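# Place the bench rod across the salt-spray chamber rails

## Task

Pick up the white rod resting on the bench and set it crosswise over the salt-spray cabinet's chamber, next to the two rods already there, so each of its two ends sits in a notch of the rails; the fog collector must stay upright, and the grippers must have released the rod at the end.

## Robot and tools

Robot: two six-joint arms, left_arm and right_arm, each with a parallel gripper. Every call drives both arms together.

Frame: all printed positions use one scene frame. Its origin is on the table surface midway between the arms. +z is up, +x points out over the table, and left_arm sits on the +y side. The arm names say nothing about the left or right of a camera picture. The printed gripper position can be slightly wrong, more so when the arm is stretched far.

Gripper: fingers point along the gripper's own +z axis and close along its y axis. end_effector_position is the spot between the finger pads, roughly 1 cm short of the fingertips.

execute_actions, argument actions: a list holding one item or nothing.
- [] sends nothing and just reports the state.
- {"rows": [...], "steps": n} moves the robot for n control steps, n from 1 to 15 (default 15), each step 1/30 s. Up to 15 rows; row k is used on step k and the final row repeats if steps outnumber rows.
- {"steps": n} without rows is a wait, n up to 300, counted from the previous result; your writing time is part of it.
Optional pictures (true/false) chooses whether camera images come back; by default they do.

A row is one flat list of 14 numbers, each between -1 and 1, covering both arms even if one stays still: left_arm waist, shoulder, elbow, wrist pitch, wrist yaw, wrist roll, opening; then the same seven for right_arm.

The six joint entries are offsets, not poses. They are measured from that arm's joint angles in the most recent result that lists them (before any such result in the scene, and for later calls within one reply, from where the arm stands as the action begins). They are not relative to the previous row. Scale: 1.0 equals 1.202 rad for the waist, 1.258 shoulder, 1.238 elbow, 2.073 wrist pitch, 2.022 wrist yaw and 2.022 wrist roll. Stated joint ranges in radians: waist -2.618 to 3.054, shoulder 0.000 to 3.142, elbow 0.000 to 3.142, wrist pitch -1.571 to 1.571, wrist yaw -1.571 to 1.571, wrist roll -2.094 to 2.094. True ends may differ by up to 0.036 rad. A request more than 0.036 rad beyond an end is refused entirely (nothing is sent). A request past the real end is clipped there, and the result may report "joint sent to its limit", possibly about an earlier still-running action; no such line does not prove there is room left.

The opening entry is absolute: +1 fully open, -1 closed. grip_measured shows the measured finger opening on this same scale; Joint positions gives it in metres (0.094 m fully open). Readings may carry a fixed error near 1 mm per gripper. Away from the extremes, the fingers go to where grip_measured would equal your number. To hold the rod, keep commanding about 0.03 below the grip_measured you see once closed on it; a smaller margin squeezes more gently. Pads push up to about 50-62 N, and can spike on first contact.

Motion limits: each joint's target is kept within a lead of its measured angle (0.202 rad waist, 0.258 shoulder, 0.238 elbow, 0.573 wrist pitch, 0.522 wrist yaw and roll), and targets that would shift a gripper over 70 mm are scaled down, so big moves need several calls. Sending zeros is not a pause: it pulls the arm back to the reference angles, and arms can sag under zeros. To hold an arm in place, in the first call of a reply send the offsets that reach its intended angles, zeros in later calls of that reply, and increase the aim if a joint keeps falling short.

Between calls the arms keep heading for the last row's target until they all nearly stop or a step is HELD; fingers already moving finish their motion.

Result lines: the state line gives each arm's end_effector_position (m) and end_effector_quat_wxyz. Joint positions and Joint velocities list each arm's six joints (rad, rad/s) then finger gap (m, m/s). "joint command not followed" means a clearance check altered or blocked joint targets on some steps; the rest of the row still ran. HELD marks steps on which your row was not fully sent. MOTOR HOT appears from 75 °C while holding loads; at 90 °C that arm halts for 10 s, and at 100 °C it goes limp and drops; both are reported as OVER-TEMPERATURE FAULT. Avoid long holds.

zoom_image: camera (cam_high, cam_low, cam_left_wrist, cam_right_wrist) and region [x0, y0, x1, y1] in pixels from the top-left, at most 504 by 504. cam_high and cam_low are 504x504, the wrist cameras 616x616. It magnifies that camera's latest image.

finished_scene: scene is the current scene's number. It ends the scene irrevocably and reports success; the rod must already be resting in the notches and released. Ending a reply without a tool call ends everything.

Cautions: nothing may be dropped or knocked off the table; keep the fog collector upright; do not let the arms collide or press on each other; avoid slams, hard pushes and slips. Brief external tugs on the held rod or nudges to loose objects can happen. Smooth, quick, economical motion is preferred.

Each tool is called after ">>>" by a JSON object that holds its "method" and its "body".

## Session

>>> {"method": "execute_actions", "body": {"actions": []}}

Scene clock: 0.00 s of 4800.00 s.
left_arm: end_effector_position=(+0.3457, +0.1366, +0.1694) grip_measured=+1.000 end_effector_quat_wxyz=(+0.090, +0.790, +0.603, -0.069) | right_arm: end_effector_position=(+0.5182, -0.2010, +0.2118) grip_measured=+1.000 end_effector_quat_wxyz=(+0.256, +0.254, +0.806, +0.469)
Joint positions: left_arm=[-0.305  1.985  1.954 -1.434  0.201  1.347  0.094] | right_arm=[ 0.27   1.701  1.236 -0.073 -0.575  1.063  0.094]
Joint velocities: left_arm=[ 0.002 -0.022 -0.017  0.022  0.022  0.022  0.   ] | right_arm=[-0.002 -0.017  0.002 -0.051 -0.051 -0.007  0.   ]
Motor temperatures (°C, as the motors report them): left_arm=[19 22 20 22 22 19] | right_arm=[21 22 22 24 21 21]

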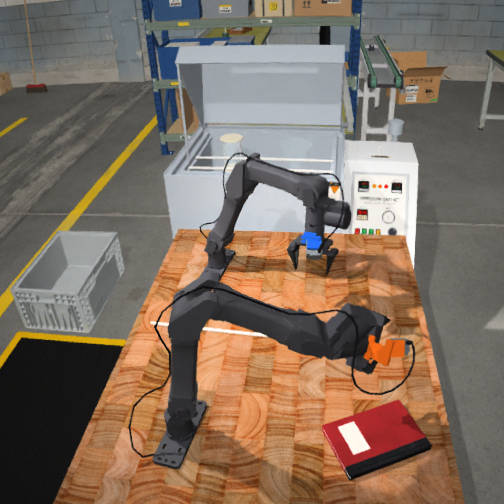

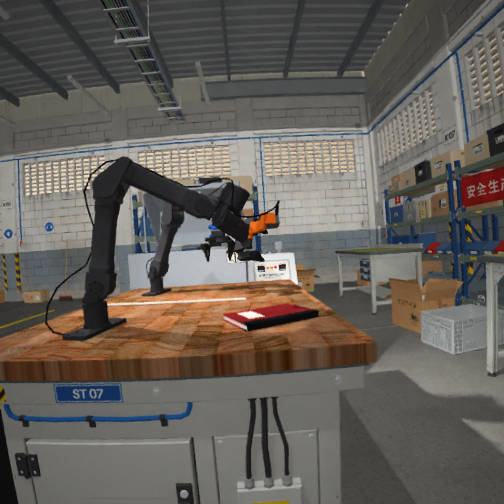

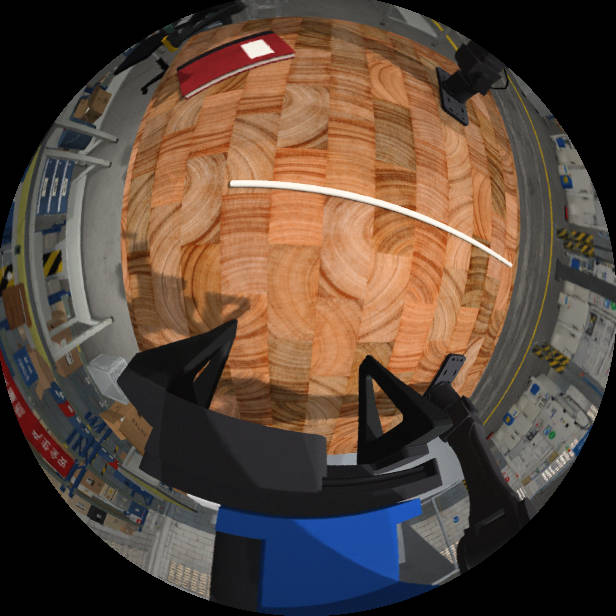

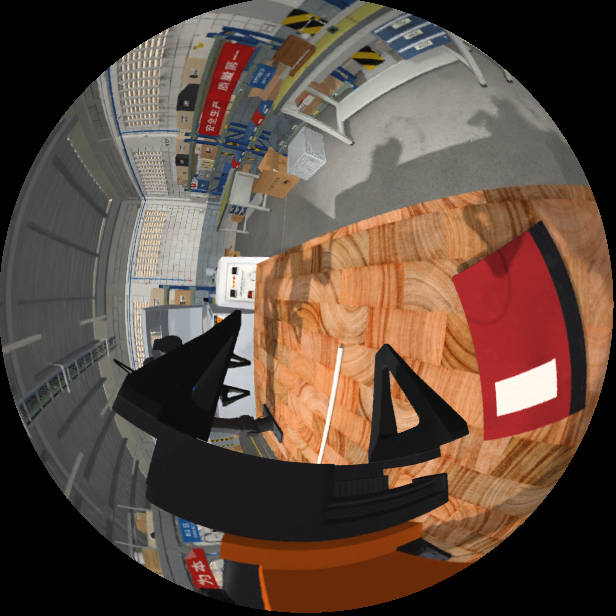

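Move right arm away.

>>> {"method": "execute_actions", "body": {"actions": [{"rows":[[0,-0.1,0,0,0,0,1,-0.8,-0.15,0,0,0,0,1]],"steps":15}], "pictures": false}}

>>> {"method": "execute_actions", "body": {"actions": [{"steps":20}]}}

Scene clock: 0.87 s of 4800.00 s.
left_arm: end_effector_position=(+0.3370, +0.1422, +0.2172) grip_measured=+1.000 end_effector_quat_wxyz=(+0.147, +0.789, +0.595, -0.039) | right_arm: end_effector_position=(+0.4833, -0.5451, +0.2832) grip_measured=+1.000 end_effector_quat_wxyz=(+0.472, +0.483, +0.649, +0.350)
Joint positions: left_arm=[-0.305  1.851  1.947 -1.43   0.196  1.347  0.094] | right_arm=[-0.462  1.54   1.228 -0.066 -0.578  1.063  0.094]
Joint velocities: left_arm=[ 0.002 -0.012  0.012  0.007 -0.066 -0.007  0.   ] | right_arm=[-1.741 -0.007 -0.012 -0.007 -0.022  0.007  0.   ]
Motor temperatures (°C, as the motors report them): left_arm=[19 22 21 22 22 19] | right_arm=[21 22 23 24 21 21]
Steps of this call (steps 1 to 11: nothing new was sent; steps 12 to 26: all 15 steps of this action). Readings (joint positions):
12: left_arm=[-0.305 1.975 1.951 -1.431 0.199 1.347] | right_arm=[0.260 1.693 1.235 -0.075 -0.578 1.063]
13: left_arm=[-0.305 1.960 1.948 -1.431 0.197 1.347] | right_arm=[0.239 1.679 1.230 -0.081 -0.581 1.063]
15: left_arm=[-0.305 1.919 1.947 -1.430 0.196 1.347] | right_arm=[0.166 1.640 1.228 -0.086 -0.581 1.063]
19: left_arm=[-0.305 1.854 1.947 -1.430 0.196 1.347] | right_arm=[-0.036 1.564 1.228 -0.077 -0.581 1.063]
26: the state above

Scene clock: 1.53 s of 4800.00 s.
left_arm: end_effector_position=(+0.3370, +0.1422, +0.2172) grip_measured=+1.000 end_effector_quat_wxyz=(+0.147, +0.789, +0.595, -0.039) | right_arm: end_effector_position=(+0.4262, -0.6450, +0.2827) grip_measured=+1.000 end_effector_quat_wxyz=(+0.512, +0.559, +0.586, +0.286)
Joint positions: left_arm=[-0.305  1.851  1.947 -1.43   0.196  1.347  0.094] | right_arm=[-0.698  1.54   1.228 -0.066 -0.563  1.063  0.094]
Joint velocities: left_arm=[ 0.007  0.022  0.007  0.037 -0.037 -0.022  0.   ] | right_arm=[ 0.007  0.002  0.007 -0.007 -0.007  0.022  0.   ]
Motor temperatures (°C, as the motors report them): left_arm=[19 22 21 22 22 19] | right_arm=[21 23 23 24 21 21]
Steps of this call (steps 1 to 20: the robot went on to your last target). Readings (joint positions):
1: left_arm=[-0.305 1.851 1.947 -1.430 0.196 1.347] | right_arm=[-0.524 1.540 1.228 -0.066 -0.577 1.063]
2: left_arm=[-0.305 1.851 1.947 -1.430 0.196 1.347] | right_arm=[-0.586 1.540 1.228 -0.066 -0.576 1.063]
4: left_arm=[-0.305 1.851 1.947 -1.430 0.196 1.347] | right_arm=[-0.684 1.540 1.228 -0.066 -0.566 1.063]
8: left_arm=[-0.305 1.851 1.947 -1.430 0.196 1.347] | right_arm=[-0.715 1.540 1.228 -0.066 -0.559 1.063]
20: the state above

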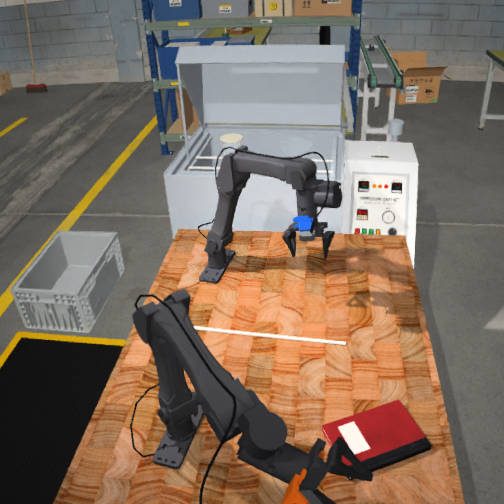

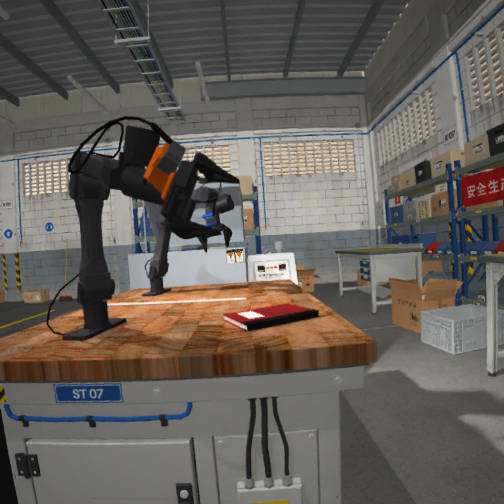

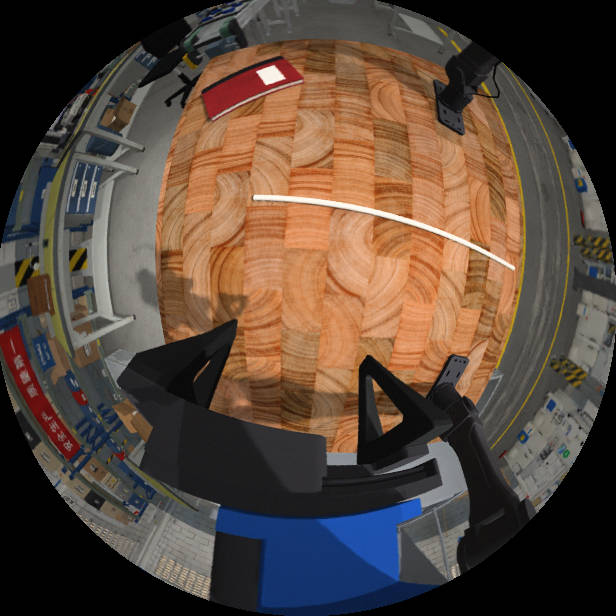

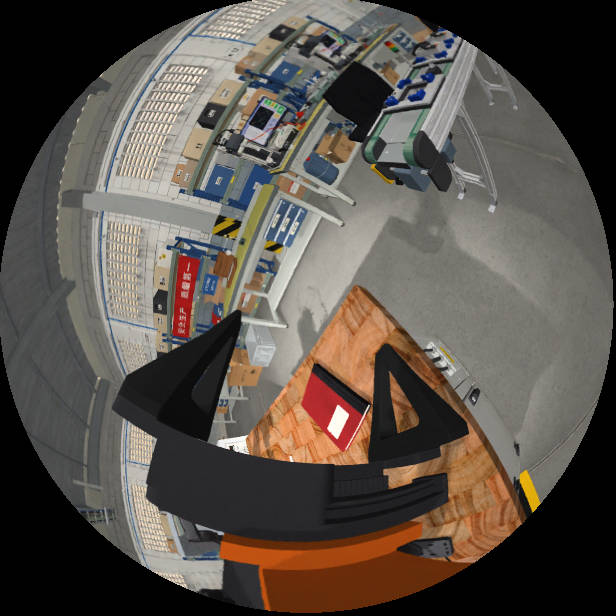

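>>> {"method": "execute_actions", "body": {"actions": [{"rows":[[-0.533,0.05,-0.1,0.03,-0.097,-0.6,0.2,0,0,0,0,0,0,1]],"steps":15}], "pictures": false}}

>>> {"method": "execute_actions", "body": {"actions": [{"rows":[[0,0.04,-0.09,0.032,0,-0.59,0.2,0,0,0,0,0,0,1]],"steps":15}], "pictures": false}}

>>> {"method": "execute_actions", "body": {"actions": [{"steps":10}]}}

Scene clock: 4.10 s of 4800.00 s.
left_arm: end_effector_position=(+0.1567, -0.0082, +0.1525) grip_measured=+0.202 end_effector_quat_wxyz=(+0.040, +0.650, +0.758, -0.035) | right_arm: end_effector_position=(+0.4262, -0.6450, +0.2827) grip_measured=+1.000 end_effector_quat_wxyz=(+0.512, +0.559, +0.586, +0.286)
Joint positions: left_arm=[-0.994  1.935  1.83  -1.364  0.028  0.248  0.056] | right_arm=[-0.698  1.54   1.228 -0.066 -0.563  1.063  0.094]
Joint velocities: left_arm=[ 0.168 -0.017 -0.012  0.007 -0.125 -0.711 -0.001] | right_arm=[-0.002 -0.002 -0.022 -0.037 -0.007 -0.022  0.   ]
Motor temperatures (°C, as the motors report them): left_arm=[19 23 21 23 22 19] | right_arm=[21 23 23 25 21 21]
Steps of this call (steps 1 to 15: the robot went on to your last target; steps 16 to 62: nothing new was sent; steps 63 to 77: all 15 steps of this action). Readings (joint positions):
63: left_arm=[-0.324 1.853 1.934 -1.419 0.162 1.275] | right_arm=[-0.698 1.540 1.228 -0.066 -0.563 1.063]
64: left_arm=[-0.357 1.853 1.915 -1.408 0.123 1.185] | right_arm=[-0.698 1.540 1.228 -0.066 -0.563 1.063]
66: left_arm=[-0.462 1.874 1.877 -1.392 0.074 1.006] | right_arm=[-0.698 1.540 1.228 -0.066 -0.563 1.063]
70: left_arm=[-0.724 1.929 1.836 -1.372 0.026 0.625] | right_arm=[-0.698 1.540 1.228 -0.066 -0.563 1.063]
77: the state above

Scene clock: 4.60 s of 4800.00 s.
left_arm: end_effector_position=(+0.1542, +0.0025, +0.1041) grip_measured=+0.202 end_effector_quat_wxyz=(-0.014, +0.154, +0.988, -0.004) | right_arm: end_effector_position=(+0.4262, -0.6450, +0.2827) grip_measured=+1.000 end_effector_quat_wxyz=(+0.512, +0.559, +0.586, +0.286)
Joint positions: left_arm=[-0.989  1.993  1.725 -1.31   0.028 -0.854  0.056] | right_arm=[-0.698  1.54   1.228 -0.066 -0.563  1.063  0.094]
Joint velocities: left_arm=[-0.012 -0.012 -0.002  0.007 -0.037 -0.52  -0.001] | right_arm=[-0.017 -0.017 -0.027 -0.007 -0.022  0.022  0.   ]
Motor temperatures (°C, as the motors report them): left_arm=[19 23 21 23 22 19] | right_arm=[21 23 23 25 21 21]
Steps of this call (steps 1 to 15: all 15 steps of this action). Readings (joint positions):
1: left_arm=[-0.991 1.935 1.816 -1.350 0.027 0.161] | right_arm=[-0.698 1.540 1.228 -0.066 -0.563 1.063]
2: left_arm=[-0.989 1.935 1.797 -1.337 0.027 0.061] | right_arm=[-0.698 1.540 1.228 -0.066 -0.563 1.063]
4: left_arm=[-0.989 1.952 1.758 -1.327 0.027 -0.138] | right_arm=[-0.698 1.540 1.228 -0.066 -0.563 1.063]
8: left_arm=[-0.989 1.991 1.726 -1.320 0.027 -0.534] | right_arm=[-0.698 1.540 1.228 -0.066 -0.563 1.063]
15: the state above

Scene clock: 4.93 s of 4800.00 s.
left_arm: end_effector_position=(+0.1544, +0.0015, +0.1041) grip_measured=+0.202 end_effector_quat_wxyz=(-0.013, +0.118, +0.993, -0.006) | right_arm: end_effector_position=(+0.4262, -0.6450, +0.2827) grip_measured=+1.000 end_effector_quat_wxyz=(+0.512, +0.559, +0.586, +0.286)
Joint positions: left_arm=[-0.989  1.993  1.725 -1.306  0.029 -0.928  0.056] | right_arm=[-0.698  1.54   1.228 -0.066 -0.563  1.063  0.094]
Joint velocities: left_arm=[ 0.002  0.002 -0.007  0.037 -0.022 -0.095  0.001] | right_arm=[-0.007  0.002 -0.017  0.007 -0.022  0.081  0.   ]
Motor temperatures (°C, as the motors report them): left_arm=[19 23 21 23 22 19] | right_arm=[21 23 23 25 21 21]
Steps of this call (steps 1 to 10: the robot went on to your last target). Readings (joint positions):
1: left_arm=[-0.989 1.993 1.725 -1.309 0.028 -0.871] | right_arm=[-0.698 1.540 1.228 -0.066 -0.563 1.063]
2: left_arm=[-0.989 1.993 1.725 -1.309 0.028 -0.884] | right_arm=[-0.698 1.540 1.228 -0.066 -0.563 1.063]
4: left_arm=[-0.989 1.993 1.725 -1.308 0.029 -0.903] | right_arm=[-0.698 1.540 1.228 -0.066 -0.563 1.063]
8: left_arm=[-0.989 1.993 1.725 -1.306 0.029 -0.923] | right_arm=[-0.698 1.540 1.228 -0.066 -0.563 1.063]
10: the state above

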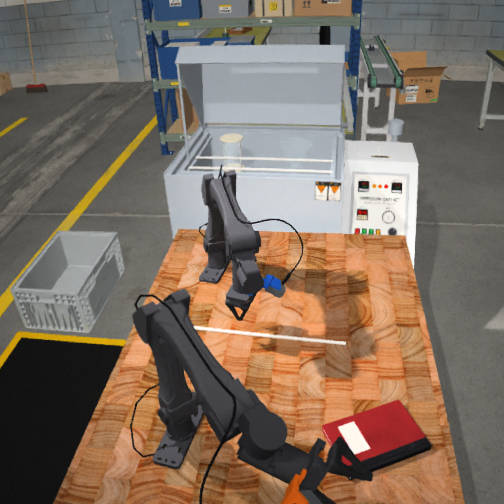

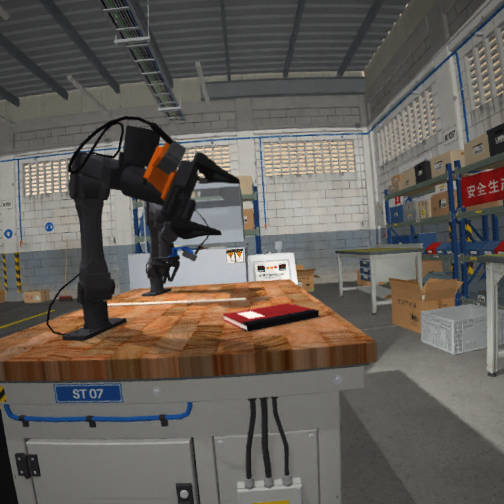

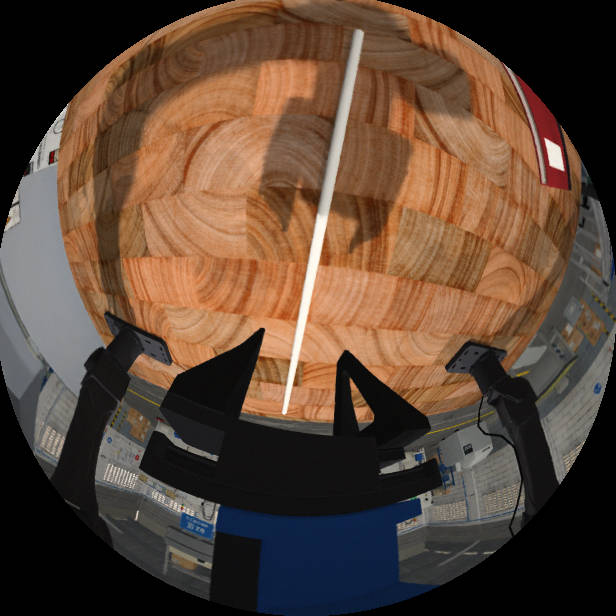

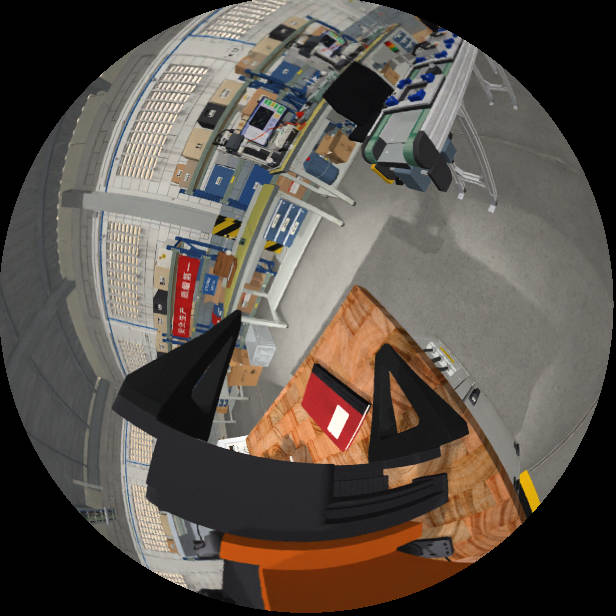

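>>> {"method": "execute_actions", "body": {"actions": [{"rows":[[0.03,0.01,-0.05,0.035,-0.02,-0.025,0,0,0,0,0,0,0,1],[0.03,0.01,-0.08,0.055,-0.02,-0.025,0,0,0,0,0,0,0,1],[0.03,0.02,-0.11,0.075,-0.02,-0.025,0,0,0,0,0,0,0,1],[0.03,0.02,-0.14,0.1,-0.02,-0.025,0,0,0,0,0,0,0,1],[0.03,0.02,-0.17,0.12,-0.02,-0.025,0,0,0,0,0,0,0,1],[0.03,0.025,-0.2,0.14,-0.02,-0.025,0,0,0,0,0,0,0,1]],"steps":15}]}}

Scene clock: 6.33 s of 4800.00 s.
left_arm: end_effector_position=(+0.1670, +0.0129, +0.0333) grip_measured=+0.002 end_effector_quat_wxyz=(-0.005, +0.081, +0.997, +0.003) | right_arm: end_effector_position=(+0.4262, -0.6450, +0.2827) grip_measured=+1.000 end_effector_quat_wxyz=(+0.512, +0.559, +0.586, +0.286)
Joint positions: left_arm=[-0.957  2.024  1.486 -1.042  0.006 -0.969  0.047] | right_arm=[-0.698  1.54   1.228 -0.066 -0.563  1.063  0.094]
Joint velocities: left_arm=[-0.012  0.012  0.002  0.11  -0.007  0.022  0.001] | right_arm=[-0.007 -0.012 -0.002 -0.051  0.037  0.022  0.   ]
Motor temperatures (°C, as the motors report them): left_arm=[19 23 21 22 22 19] | right_arm=[21 23 23 25 21 21]
Steps of this call (steps 1 to 27: the robot went on to your last target; steps 28 to 42: all 15 steps of this action). Readings (joint positions):
28: left_arm=[-0.987 1.993 1.717 -1.295 0.027 -0.942] | right_arm=[-0.698 1.540 1.228 -0.066 -0.563 1.063]
29: left_arm=[-0.983 1.993 1.703 -1.276 0.024 -0.948] | right_arm=[-0.698 1.540 1.228 -0.066 -0.563 1.063]
31: left_arm=[-0.971 1.993 1.643 -1.217 0.017 -0.955] | right_arm=[-0.698 1.540 1.228 -0.066 -0.563 1.063]
35: left_arm=[-0.957 2.009 1.508 -1.112 0.007 -0.964] | right_arm=[-0.698 1.540 1.228 -0.066 -0.563 1.063]
42: the state above

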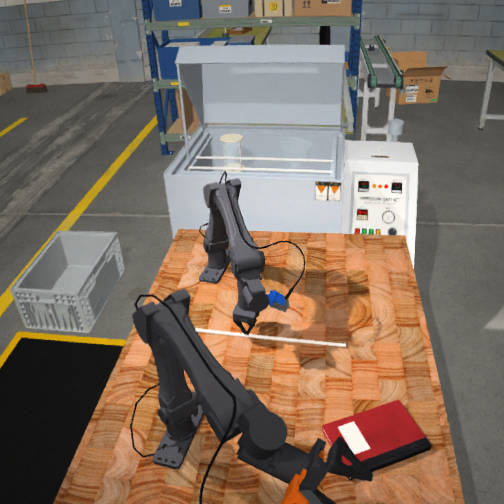

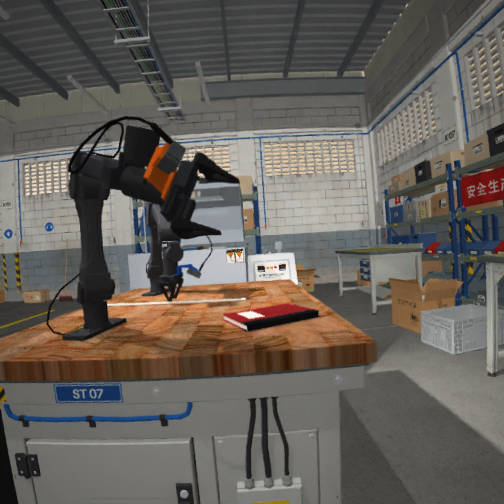

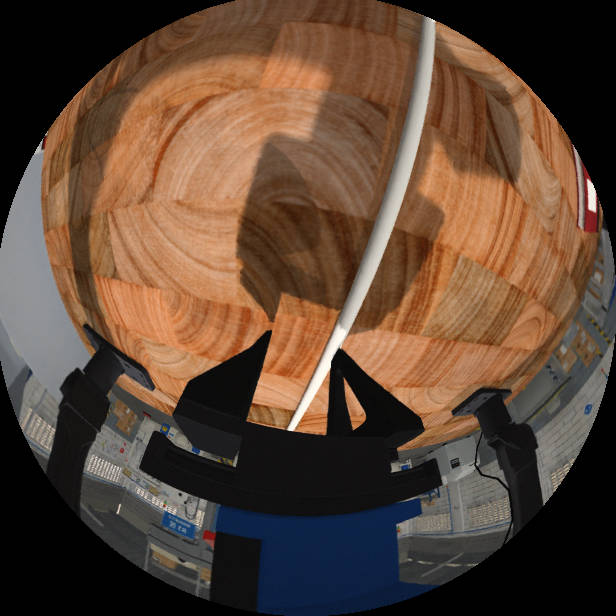

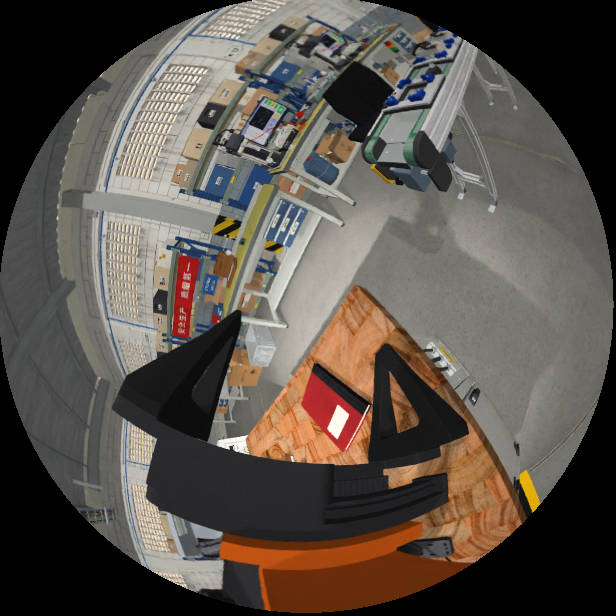

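>>> {"method": "execute_actions", "body": {"actions": [{"rows":[[0,0.02,0.055,0.015,0,0,0.1,0,0,0,0,0,0,1],[0,0.025,0.055,0.015,0,0,0.1,0,0,0,0,0,0,1],[0,0.03,0.055,0.015,0,0,0.1,0,0,0,0,0,0,1],[0,0.04,0.055,0.015,0,0,0.1,0,0,0,0,0,0,1],[0,0.05,0.055,0.015,0,0,0.1,0,0,0,0,0,0,1]],"steps":15}]}}

Scene clock: 7.37 s of 4800.00 s.
left_arm: end_effector_position=(+0.1744, -0.0035, +0.0256) grip_measured=+0.098 end_effector_quat_wxyz=(+0.000, +0.081, +0.997, -0.008) | right_arm: end_effector_position=(+0.4262, -0.6450, +0.2827) grip_measured=+1.000 end_effector_quat_wxyz=(+0.512, +0.559, +0.586, +0.286)
Joint positions: left_arm=[-0.957  2.077  1.533 -1.013  0.008 -0.97   0.052] | right_arm=[-0.698  1.54   1.228 -0.066 -0.563  1.063  0.094]
Joint velocities: left_arm=[ 0.002 -0.012  0.002 -0.007  0.022 -0.066 -0.002] | right_arm=[-0.002  0.002 -0.002  0.007 -0.022 -0.051  0.   ]
Motor temperatures (°C, as the motors report them): left_arm=[19 23 21 22 22 19] | right_arm=[21 23 23 25 21 21]
Steps of this call (steps 1 to 16: the robot went on to your last target; steps 17 to 31: all 15 steps of this action). Readings (joint positions):
17: left_arm=[-0.957 2.026 1.492 -1.027 0.006 -0.970] | right_arm=[-0.698 1.540 1.228 -0.066 -0.563 1.063]
18: left_arm=[-0.957 2.032 1.503 -1.027 0.006 -0.970] | right_arm=[-0.698 1.540 1.228 -0.066 -0.563 1.063]
20: left_arm=[-0.957 2.042 1.523 -1.021 0.006 -0.970] | right_arm=[-0.698 1.540 1.228 -0.066 -0.563 1.063]
24: left_arm=[-0.957 2.065 1.533 -1.013 0.007 -0.970] | right_arm=[-0.698 1.540 1.228 -0.066 -0.563 1.063]
31: the state above

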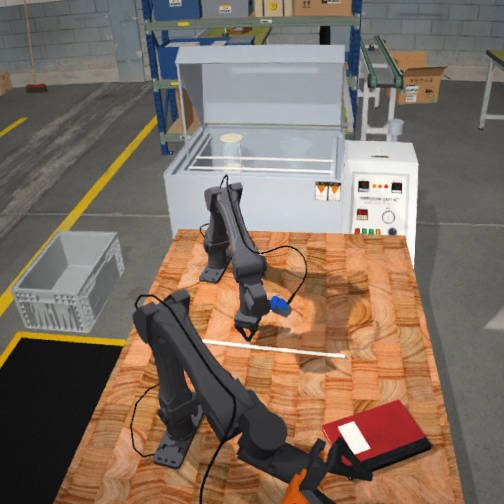

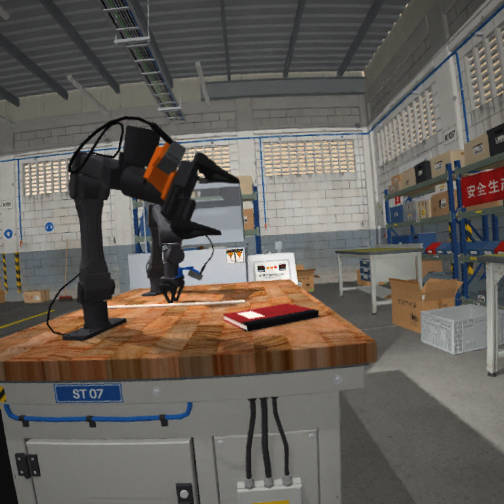

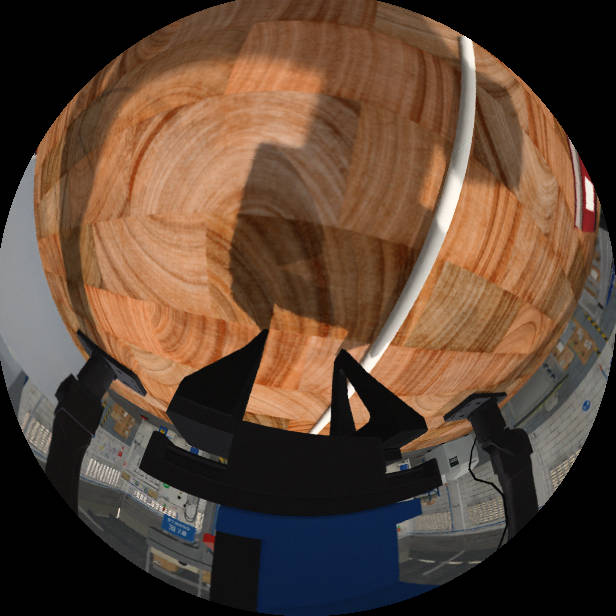

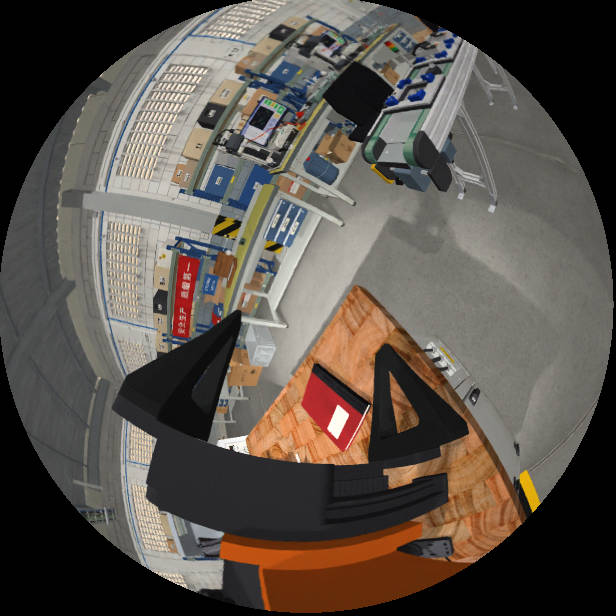

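>>> {"method": "execute_actions", "body": {"actions": [{"rows":[[0,0,0.1,-0.04,0,0,1,0,0,0,0,0,0,1],[0,0,0.12,-0.05,0,0,1,0,0,0,0,0,0,1],[0,0,0.15,-0.06,0,0,1,0,0,0,0,0,0,1],[-0.02,0.03,0.2,-0.08,0,0,1,0,0,0,0,0,0,1],[-0.03,0.05,0.25,-0.1,0,0,1,0,0,0,0,0,0,1],[-0.04,0.08,0.3,-0.11,0,0,1,0,0,0,0,0,0,1],[-0.048,0.125,0.34,-0.123,0,-0.028,1,0,0,0,0,0,0,1]],"steps":15}]}}

Scene clock: 8.80 s of 4800.00 s.
left_arm: end_effector_position=(+0.1730, -0.0659, +0.0716) grip_measured=+1.000 end_effector_quat_wxyz=(+0.009, +0.090, +0.995, -0.034) | right_arm: end_effector_position=(+0.4262, -0.6450, +0.2827) grip_measured=+1.000 end_effector_quat_wxyz=(+0.512, +0.559, +0.586, +0.286)
Joint positions: left_arm=[-1.017  2.222  1.945 -1.226  0.014 -1.012  0.094] | right_arm=[-0.698  1.54   1.228 -0.066 -0.563  1.063  0.094]
Joint velocities: left_arm=[ 0.002  0.183 -0.012 -0.168  0.007 -0.051  0.   ] | right_arm=[ 0.007  0.012  0.007  0.022 -0.022  0.022  0.   ]
Motor temperatures (°C, as the motors report them): left_arm=[19 24 21 22 22 19] | right_arm=[21 23 23 25 21 21]
Steps of this call (steps 1 to 15: the robot went on to your last target; steps 16 to 28: nothing new was sent; steps 29 to 43: all 15 steps of this action). Readings (joint positions):
29: left_arm=[-0.957 2.080 1.550 -1.031 0.008 -0.970] | right_arm=[-0.698 1.540 1.228 -0.066 -0.563 1.063]
30: left_arm=[-0.957 2.087 1.578 -1.055 0.009 -0.970] | right_arm=[-0.698 1.540 1.228 -0.066 -0.563 1.063]
32: left_arm=[-0.958 2.096 1.658 -1.095 0.010 -0.970] | right_arm=[-0.698 1.540 1.228 -0.066 -0.563 1.063]
36: left_arm=[-0.984 2.161 1.899 -1.172 0.010 -0.986] | right_arm=[-0.698 1.540 1.228 -0.066 -0.563 1.063]
43: the state above

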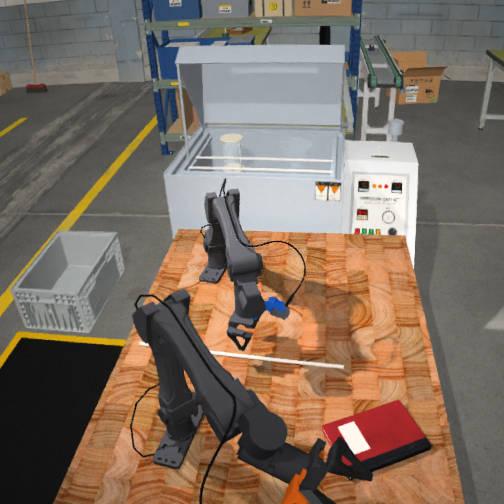

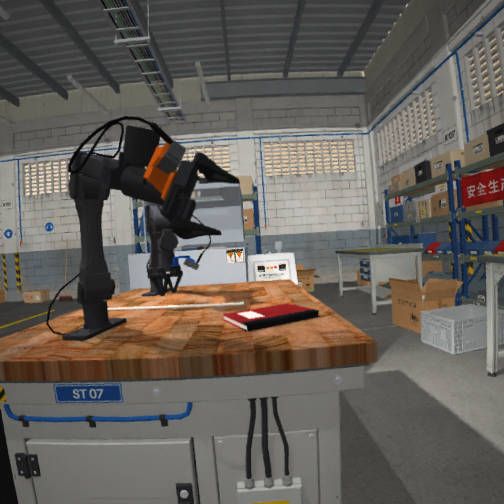

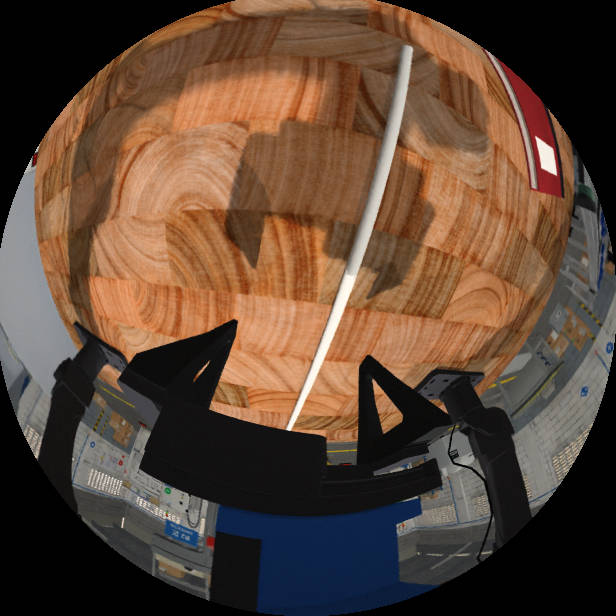

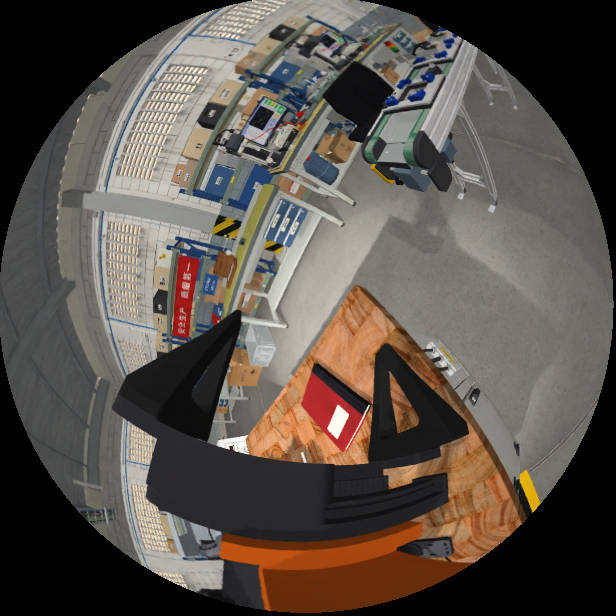

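>>> {"method": "execute_actions", "body": {"actions": [{"rows":[[-0.03,0.1,0.05,0.03,0,0,1,0,0,0,0,0,0,1]],"steps":15}]}}

Scene clock: 9.67 s of 4800.00 s.
left_arm: end_effector_position=(+0.1636, -0.0862, +0.0256) grip_measured=+1.000 end_effector_quat_wxyz=(-0.001, +0.103, +0.994, -0.018) | right_arm: end_effector_position=(+0.4262, -0.6450, +0.2827) grip_measured=+1.000 end_effector_quat_wxyz=(+0.512, +0.559, +0.586, +0.286)
Joint positions: left_arm=[-1.05   2.355  1.99  -1.174  0.018 -1.018  0.094] | right_arm=[-0.698  1.54   1.228 -0.066 -0.563  1.063  0.094]
Joint velocities: left_arm=[-0.012 -0.012 -0.007  0.066 -0.007  0.007  0.   ] | right_arm=[-0.012  0.002 -0.007  0.066 -0.007 -0.037  0.   ]
Motor temperatures (°C, as the motors report them): left_arm=[19 24 21 22 22 19] | right_arm=[21 23 23 25 21 21]
Steps of this call (steps 1 to 11: the robot went on to your last target; steps 12 to 26: all 15 steps of this action). Readings (joint positions):
12: left_arm=[-1.018 2.242 1.955 -1.251 0.014 -1.018] | right_arm=[-0.698 1.540 1.228 -0.066 -0.563 1.063]
13: left_arm=[-1.021 2.261 1.973 -1.239 0.014 -1.018] | right_arm=[-0.698 1.540 1.228 -0.066 -0.563 1.063]
15: left_arm=[-1.032 2.300 1.990 -1.202 0.014 -1.018] | right_arm=[-0.698 1.540 1.228 -0.066 -0.563 1.063]
19: left_arm=[-1.049 2.351 1.990 -1.181 0.018 -1.018] | right_arm=[-0.698 1.540 1.228 -0.066 -0.563 1.063]
26: the state above

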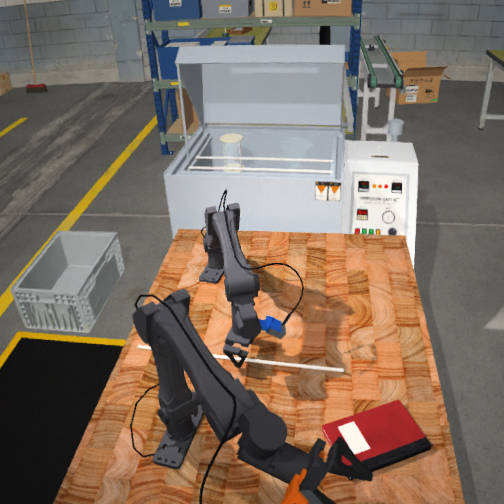

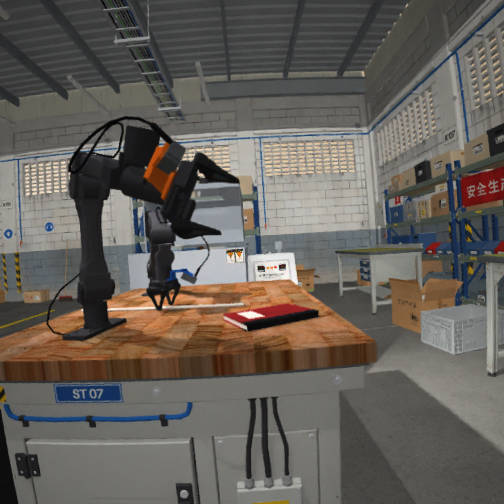

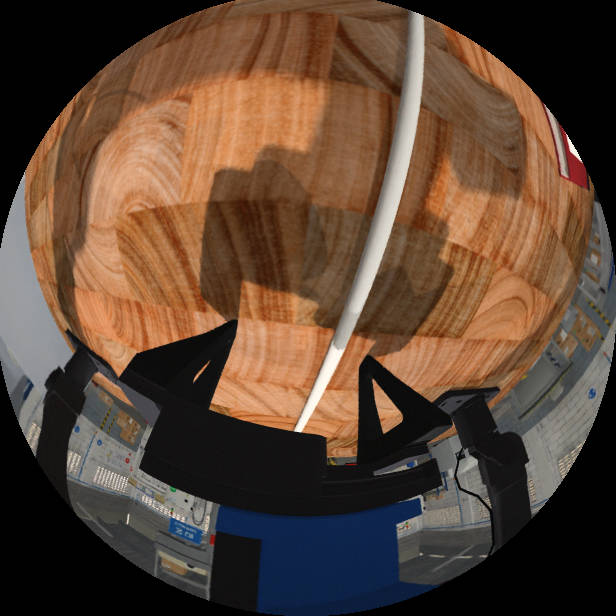

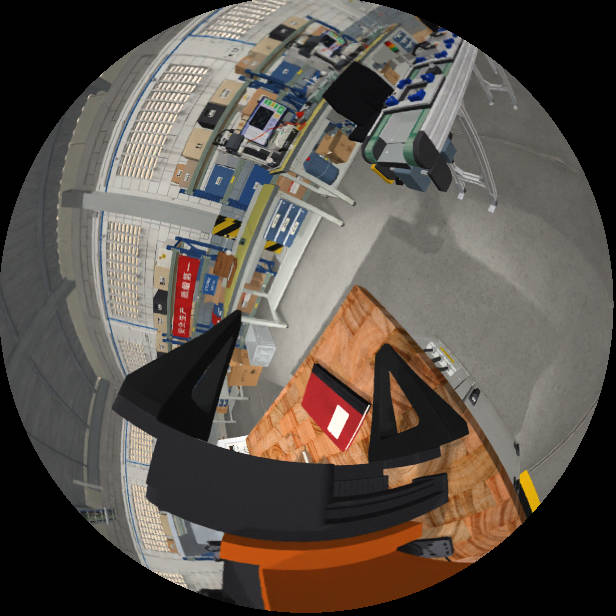

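Caged. Lower slightly, align roll, close gradually.

>>> {"method": "execute_actions", "body": {"actions": [{"rows":[[0,0,-0.025,0.01,0,-0.025,0.9,0,0,0,0,0,0,1],[0,0,-0.025,0.01,0,-0.025,0.8,0,0,0,0,0,0,1],[0,0,-0.025,0.01,0,-0.025,0.68,0,0,0,0,0,0,1],[0,0,-0.025,0.01,0,-0.025,0.55,0,0,0,0,0,0,1],[0,0,-0.025,0.01,0,-0.025,0.42,0,0,0,0,0,0,1],[0,0,-0.025,0.01,0,-0.025,0.3,0,0,0,0,0,0,1],[0,0,-0.025,0.01,0,-0.025,0.17,0,0,0,0,0,0,1],[0,0,-0.025,0.01,0,-0.025,0.04,0,0,0,0,0,0,1],[0,0,-0.025,0.01,0,-0.025,-0.1,0,0,0,0,0,0,1],[0,0,-0.025,0.01,0,-0.025,-0.23,0,0,0,0,0,0,1],[0,0,-0.025,0.01,0,-0.025,-0.36,0,0,0,0,0,0,1],[0,0,-0.025,0.01,0,-0.025,-0.5,0,0,0,0,0,0,1],[0,0,-0.025,0.01,0,-0.025,-0.62,0,0,0,0,0,0,1],[0,0,-0.025,0.01,0,-0.025,-0.72,0,0,0,0,0,0,1]],"steps":15}], "pictures": false}}

>>> {"method": "execute_actions", "body": {"actions": [{"rows":[[0,0,0,0,0,0,-0.78,0,0,0,0,0,0,1],[0,0,0,0,0,0,-0.78,0,0,0,0,0,0,1],[0,0,0,0,0,0,-0.81,0,0,0,0,0,0,1],[0,0,0,0,0,0,-0.86,0,0,0,0,0,0,1]],"steps":10}]}}

Scene clock: 11.43 s of 4800.00 s.
left_arm: end_effector_position=(+0.1638, -0.0852, +0.0243) grip_measured=-0.706 end_effector_quat_wxyz=(-0.001, +0.083, +0.996, -0.016) | right_arm: end_effector_position=(+0.4262, -0.6450, +0.2827) grip_measured=+1.000 end_effector_quat_wxyz=(+0.512, +0.559, +0.586, +0.286)
Joint positions: left_arm=[-1.05   2.355  1.985 -1.171  0.015 -1.059  0.014] | right_arm=[-0.698  1.54   1.228 -0.066 -0.563  1.063  0.094]
Joint velocities: left_arm=[-0.002 -0.027  0.002  0.022  0.037  0.066 -0.024] | right_arm=[-0.022  0.017  0.012 -0.066 -0.066 -0.11   0.   ]
Motor temperatures (°C, as the motors report them): left_arm=[19 25 22 22 22 19] | right_arm=[21 24 23 25 21 21]
Steps of this call (steps 1 to 15: the robot went on to your last target; steps 16 to 38: nothing new was sent; steps 39 to 53: all 15 steps of this action). Readings (joint positions):
39: left_arm=[-1.050 2.355 1.988 -1.168 0.019 -1.025] | right_arm=[-0.698 1.540 1.228 -0.066 -0.563 1.063]
40: left_arm=[-1.050 2.355 1.986 -1.168 0.017 -1.032] | right_arm=[-0.698 1.540 1.228 -0.066 -0.563 1.063]
42: left_arm=[-1.050 2.355 1.985 -1.171 0.014 -1.043] | right_arm=[-0.698 1.540 1.228 -0.066 -0.563 1.063]
46: left_arm=[-1.050 2.355 1.985 -1.171 0.015 -1.054] | right_arm=[-0.698 1.540 1.228 -0.066 -0.563 1.063]
53: the state above

Scene clock: 11.77 s of 4800.00 s.
left_arm: end_effector_position=(+0.1638, -0.0852, +0.0243) grip_measured=-0.824 end_effector_quat_wxyz=(-0.001, +0.083, +0.996, -0.016) | right_arm: end_effector_position=(+0.4262, -0.6450, +0.2827) grip_measured=+1.000 end_effector_quat_wxyz=(+0.512, +0.559, +0.586, +0.286)
Joint positions: left_arm=[-1.05   2.355  1.985 -1.171  0.015 -1.058  0.008] | right_arm=[-0.698  1.54   1.228 -0.066 -0.563  1.063  0.094]
Joint velocities: left_arm=[ 0.007 -0.022 -0.007 -0.007 -0.022 -0.037  0.001] | right_arm=[ 0.017 -0.002  0.012  0.007  0.037  0.037  0.   ]
Motor temperatures (°C, as the motors report them): left_arm=[19 25 22 22 22 19] | right_arm=[21 24 23 26 21 21]
Steps of this call (steps 1 to 10: all 10 steps of this action). Readings (joint positions):
1: left_arm=[-1.050 2.355 1.985 -1.171 0.015 -1.059] | right_arm=[-0.698 1.540 1.228 -0.066 -0.563 1.063]
2: left_arm=[-1.050 2.355 1.985 -1.171 0.015 -1.059] | right_arm=[-0.698 1.540 1.228 -0.066 -0.563 1.063]
4: left_arm=[-1.050 2.355 1.985 -1.171 0.015 -1.059] | right_arm=[-0.698 1.540 1.228 -0.066 -0.563 1.063]
8: left_arm=[-1.050 2.355 1.985 -1.171 0.015 -1.058] | right_arm=[-0.698 1.540 1.228 -0.066 -0.563 1.063]
10: the state above

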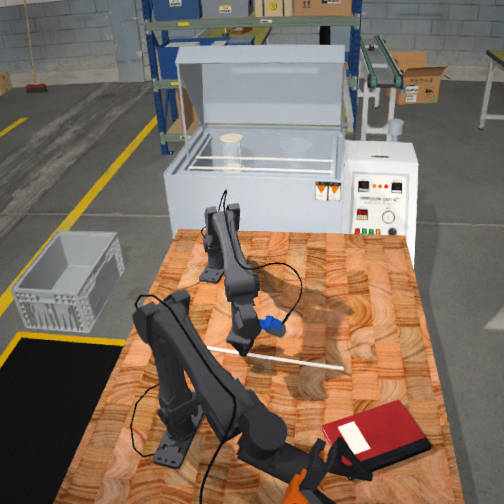

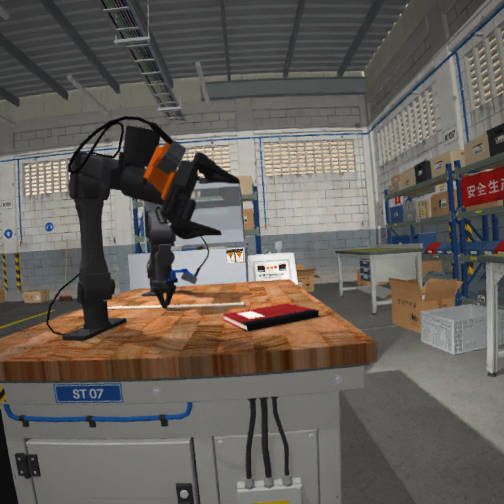

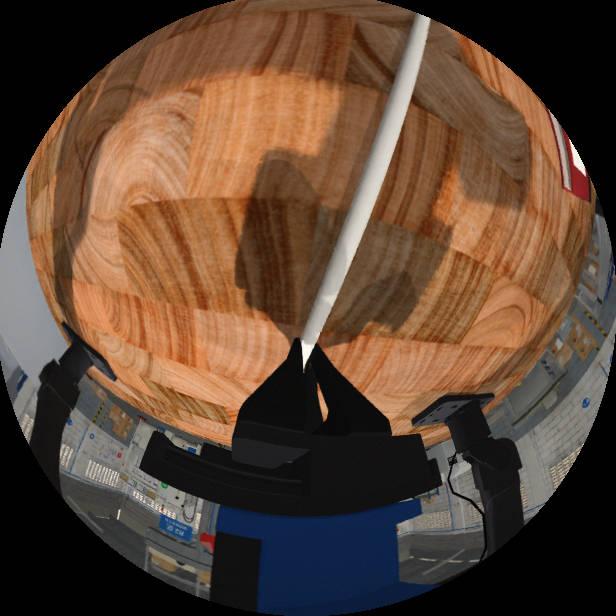

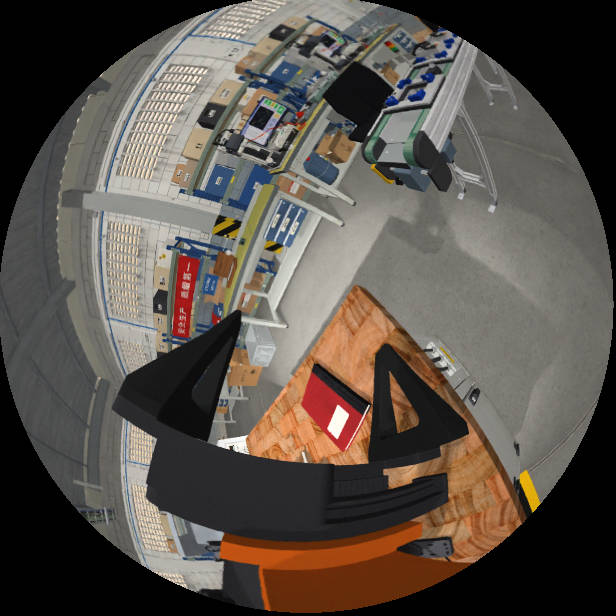

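>>> {"method": "execute_actions", "body": {"actions": [{"rows":[[0,-0.03,0,0,0,0,-0.86,0,0,0,0,0,0,1],[0,-0.05,0,-0.01,0,0,-0.86,0,0,0,0,0,0,1],[0,-0.08,0,-0.03,0,0,-0.86,0,0,0,0,0,0,1],[0,-0.11,0.02,-0.05,0,0,-0.86,0,0,0,0,0,0,1],[0,-0.14,0.04,-0.07,0,0,-0.86,0,0,0,0,0,0,1],[0,-0.17,0.06,-0.09,0,0,-0.86,0,0,0,0,0,0,1],[0,-0.2,0.08,-0.11,0,0,-0.86,0,0,0,0,0,0,1],[0,-0.23,0.1,-0.13,0,0,-0.86,0,0,0,0,0,0,1],[0,-0.26,0.12,-0.15,0,0,-0.86,0,0,0,0,0,0,1],[0,-0.3,0.15,-0.17,0,0,-0.86,0,0,0,0,0,0,1],[0,-0.35,0.19,-0.19,0,0,-0.86,0,0,0,0,0,0,1]],"steps":15}], "pictures": false}}

>>> {"method": "execute_actions", "body": {"actions": [{"rows":[[0.1,0,0,0,0,0.04,-0.86,0,0,0,0,0,0,1],[0.15,0,0,0,0,0.07,-0.86,0,0,0,0,0,0,1],[0.2,0,0,0,0,0.1,-0.86,0,0,0,0,0,0,1],[0.25,0,0,0,0,0.13,-0.86,0,0,0,0,0,0,1],[0.3,0,0,0,0,0.16,-0.86,0,0,0,0,0,0,1],[0.35,0,0,0,0,0.19,-0.86,0,0,0,0,0,0,1],[0.4,0,0,0,0,0.22,-0.86,0,0,0,0,0,0,1],[0.45,0,0,0,0,0.25,-0.86,0,0,0,0,0,0,1],[0.5,0,0,0,0,0.28,-0.86,0,0,0,0,0,0,1],[0.55,0,0,0,0,0.31,-0.86,0,0,0,0,0,0,1],[0.6,0,0,0,0,0.34,-0.86,0,0,0,0,0,0,1],[0.65,0,0,0,0,0.37,-0.86,0,0,0,0,0,0,1],[0.7,0,0,0,0,0.4,-0.86,0,0,0,0,0,0,1]],"steps":15}]}}

Scene clock: 14.37 s of 4800.00 s.
left_arm: end_effector_position=(+0.1547, -0.0611, +0.2169) grip_measured=-0.824 end_effector_quat_wxyz=(+0.055, +0.083, +0.985, -0.141) | right_arm: end_effector_position=(+0.4262, -0.6450, +0.2827) grip_measured=+1.000 end_effector_quat_wxyz=(+0.512, +0.559, +0.586, +0.286)
Joint positions: left_arm=[-1.05   2.001  2.149 -1.414  0.017 -1.058  0.008] | right_arm=[-0.698  1.54   1.228 -0.066 -0.563  1.063  0.094]
Joint velocities: left_arm=[ 0.002 -0.891  0.652 -0.696 -0.022 -0.037  0.   ] | right_arm=[-0.007  0.007 -0.012  0.037 -0.007 -0.037  0.   ]
Motor temperatures (°C, as the motors report them): left_arm=[19 26 22 22 22 19] | right_arm=[21 24 24 26 21 21]
Steps of this call (steps 1 to 15: the robot went on to your last target; steps 16 to 63: nothing new was sent; steps 64 to 78: all 15 steps of this action). Readings (joint positions):
64: left_arm=[-1.050 2.353 1.985 -1.171 0.016 -1.058] | right_arm=[-0.698 1.540 1.228 -0.066 -0.563 1.063]
65: left_arm=[-1.050 2.349 1.985 -1.172 0.016 -1.058] | right_arm=[-0.698 1.540 1.228 -0.066 -0.563 1.063]
67: left_arm=[-1.050 2.326 1.985 -1.189 0.016 -1.058] | right_arm=[-0.698 1.540 1.228 -0.066 -0.563 1.063]
71: left_arm=[-1.050 2.221 2.006 -1.272 0.017 -1.058] | right_arm=[-0.698 1.540 1.228 -0.066 -0.563 1.063]
78: the state above

Scene clock: 14.87 s of 4800.00 s.
left_arm: end_effector_position=(+0.3988, +0.1386, +0.2160) grip_measured=-0.824 end_effector_quat_wxyz=(+0.133, +0.016, +0.987, -0.086) | right_arm: end_effector_position=(+0.4262, -0.6450, +0.2827) grip_measured=+1.000 end_effector_quat_wxyz=(+0.512, +0.559, +0.586, +0.286)
Joint positions: left_arm=[-0.313  2.019  2.167 -1.403  0.033 -0.46   0.008] | right_arm=[-0.698  1.54   1.228 -0.066 -0.563  1.063  0.094]
Joint velocities: left_arm=[ 1.663  0.002  0.002  0.007 -0.081  1.385 -0.001] | right_arm=[-0.002 -0.002  0.002  0.037  0.037 -0.081  0.   ]
Motor temperatures (°C, as the motors report them): left_arm=[19 26 22 22 22 19] | right_arm=[21 24 24 26 21 21]
Steps of this call (steps 1 to 15: all 15 steps of this action). Readings (joint positions):
1: left_arm=[-1.039 1.974 2.159 -1.421 0.024 -1.047] | right_arm=[-0.698 1.540 1.228 -0.066 -0.563 1.063]
2: left_arm=[-1.016 1.951 2.165 -1.418 0.035 -1.025] | right_arm=[-0.698 1.540 1.228 -0.066 -0.563 1.063]
4: left_arm=[-0.933 1.938 2.167 -1.414 0.043 -0.972] | right_arm=[-0.698 1.540 1.228 -0.066 -0.563 1.063]
8: left_arm=[-0.719 1.978 2.167 -1.409 0.040 -0.816] | right_arm=[-0.698 1.540 1.228 -0.066 -0.563 1.063]
15: the state above

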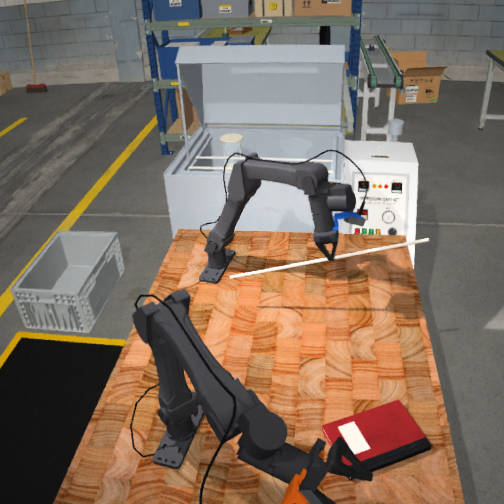

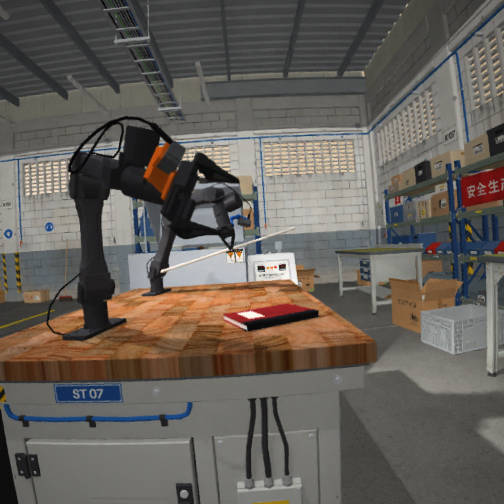

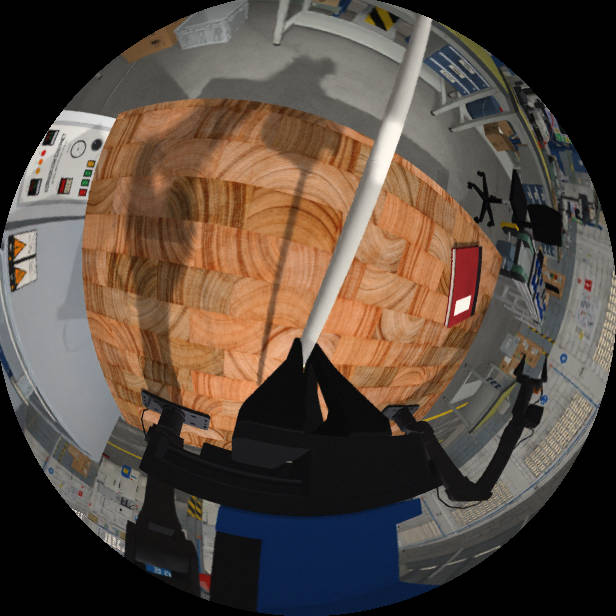

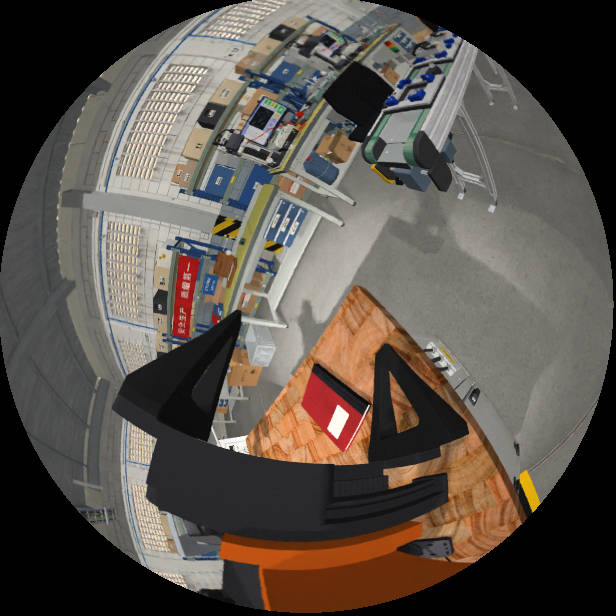

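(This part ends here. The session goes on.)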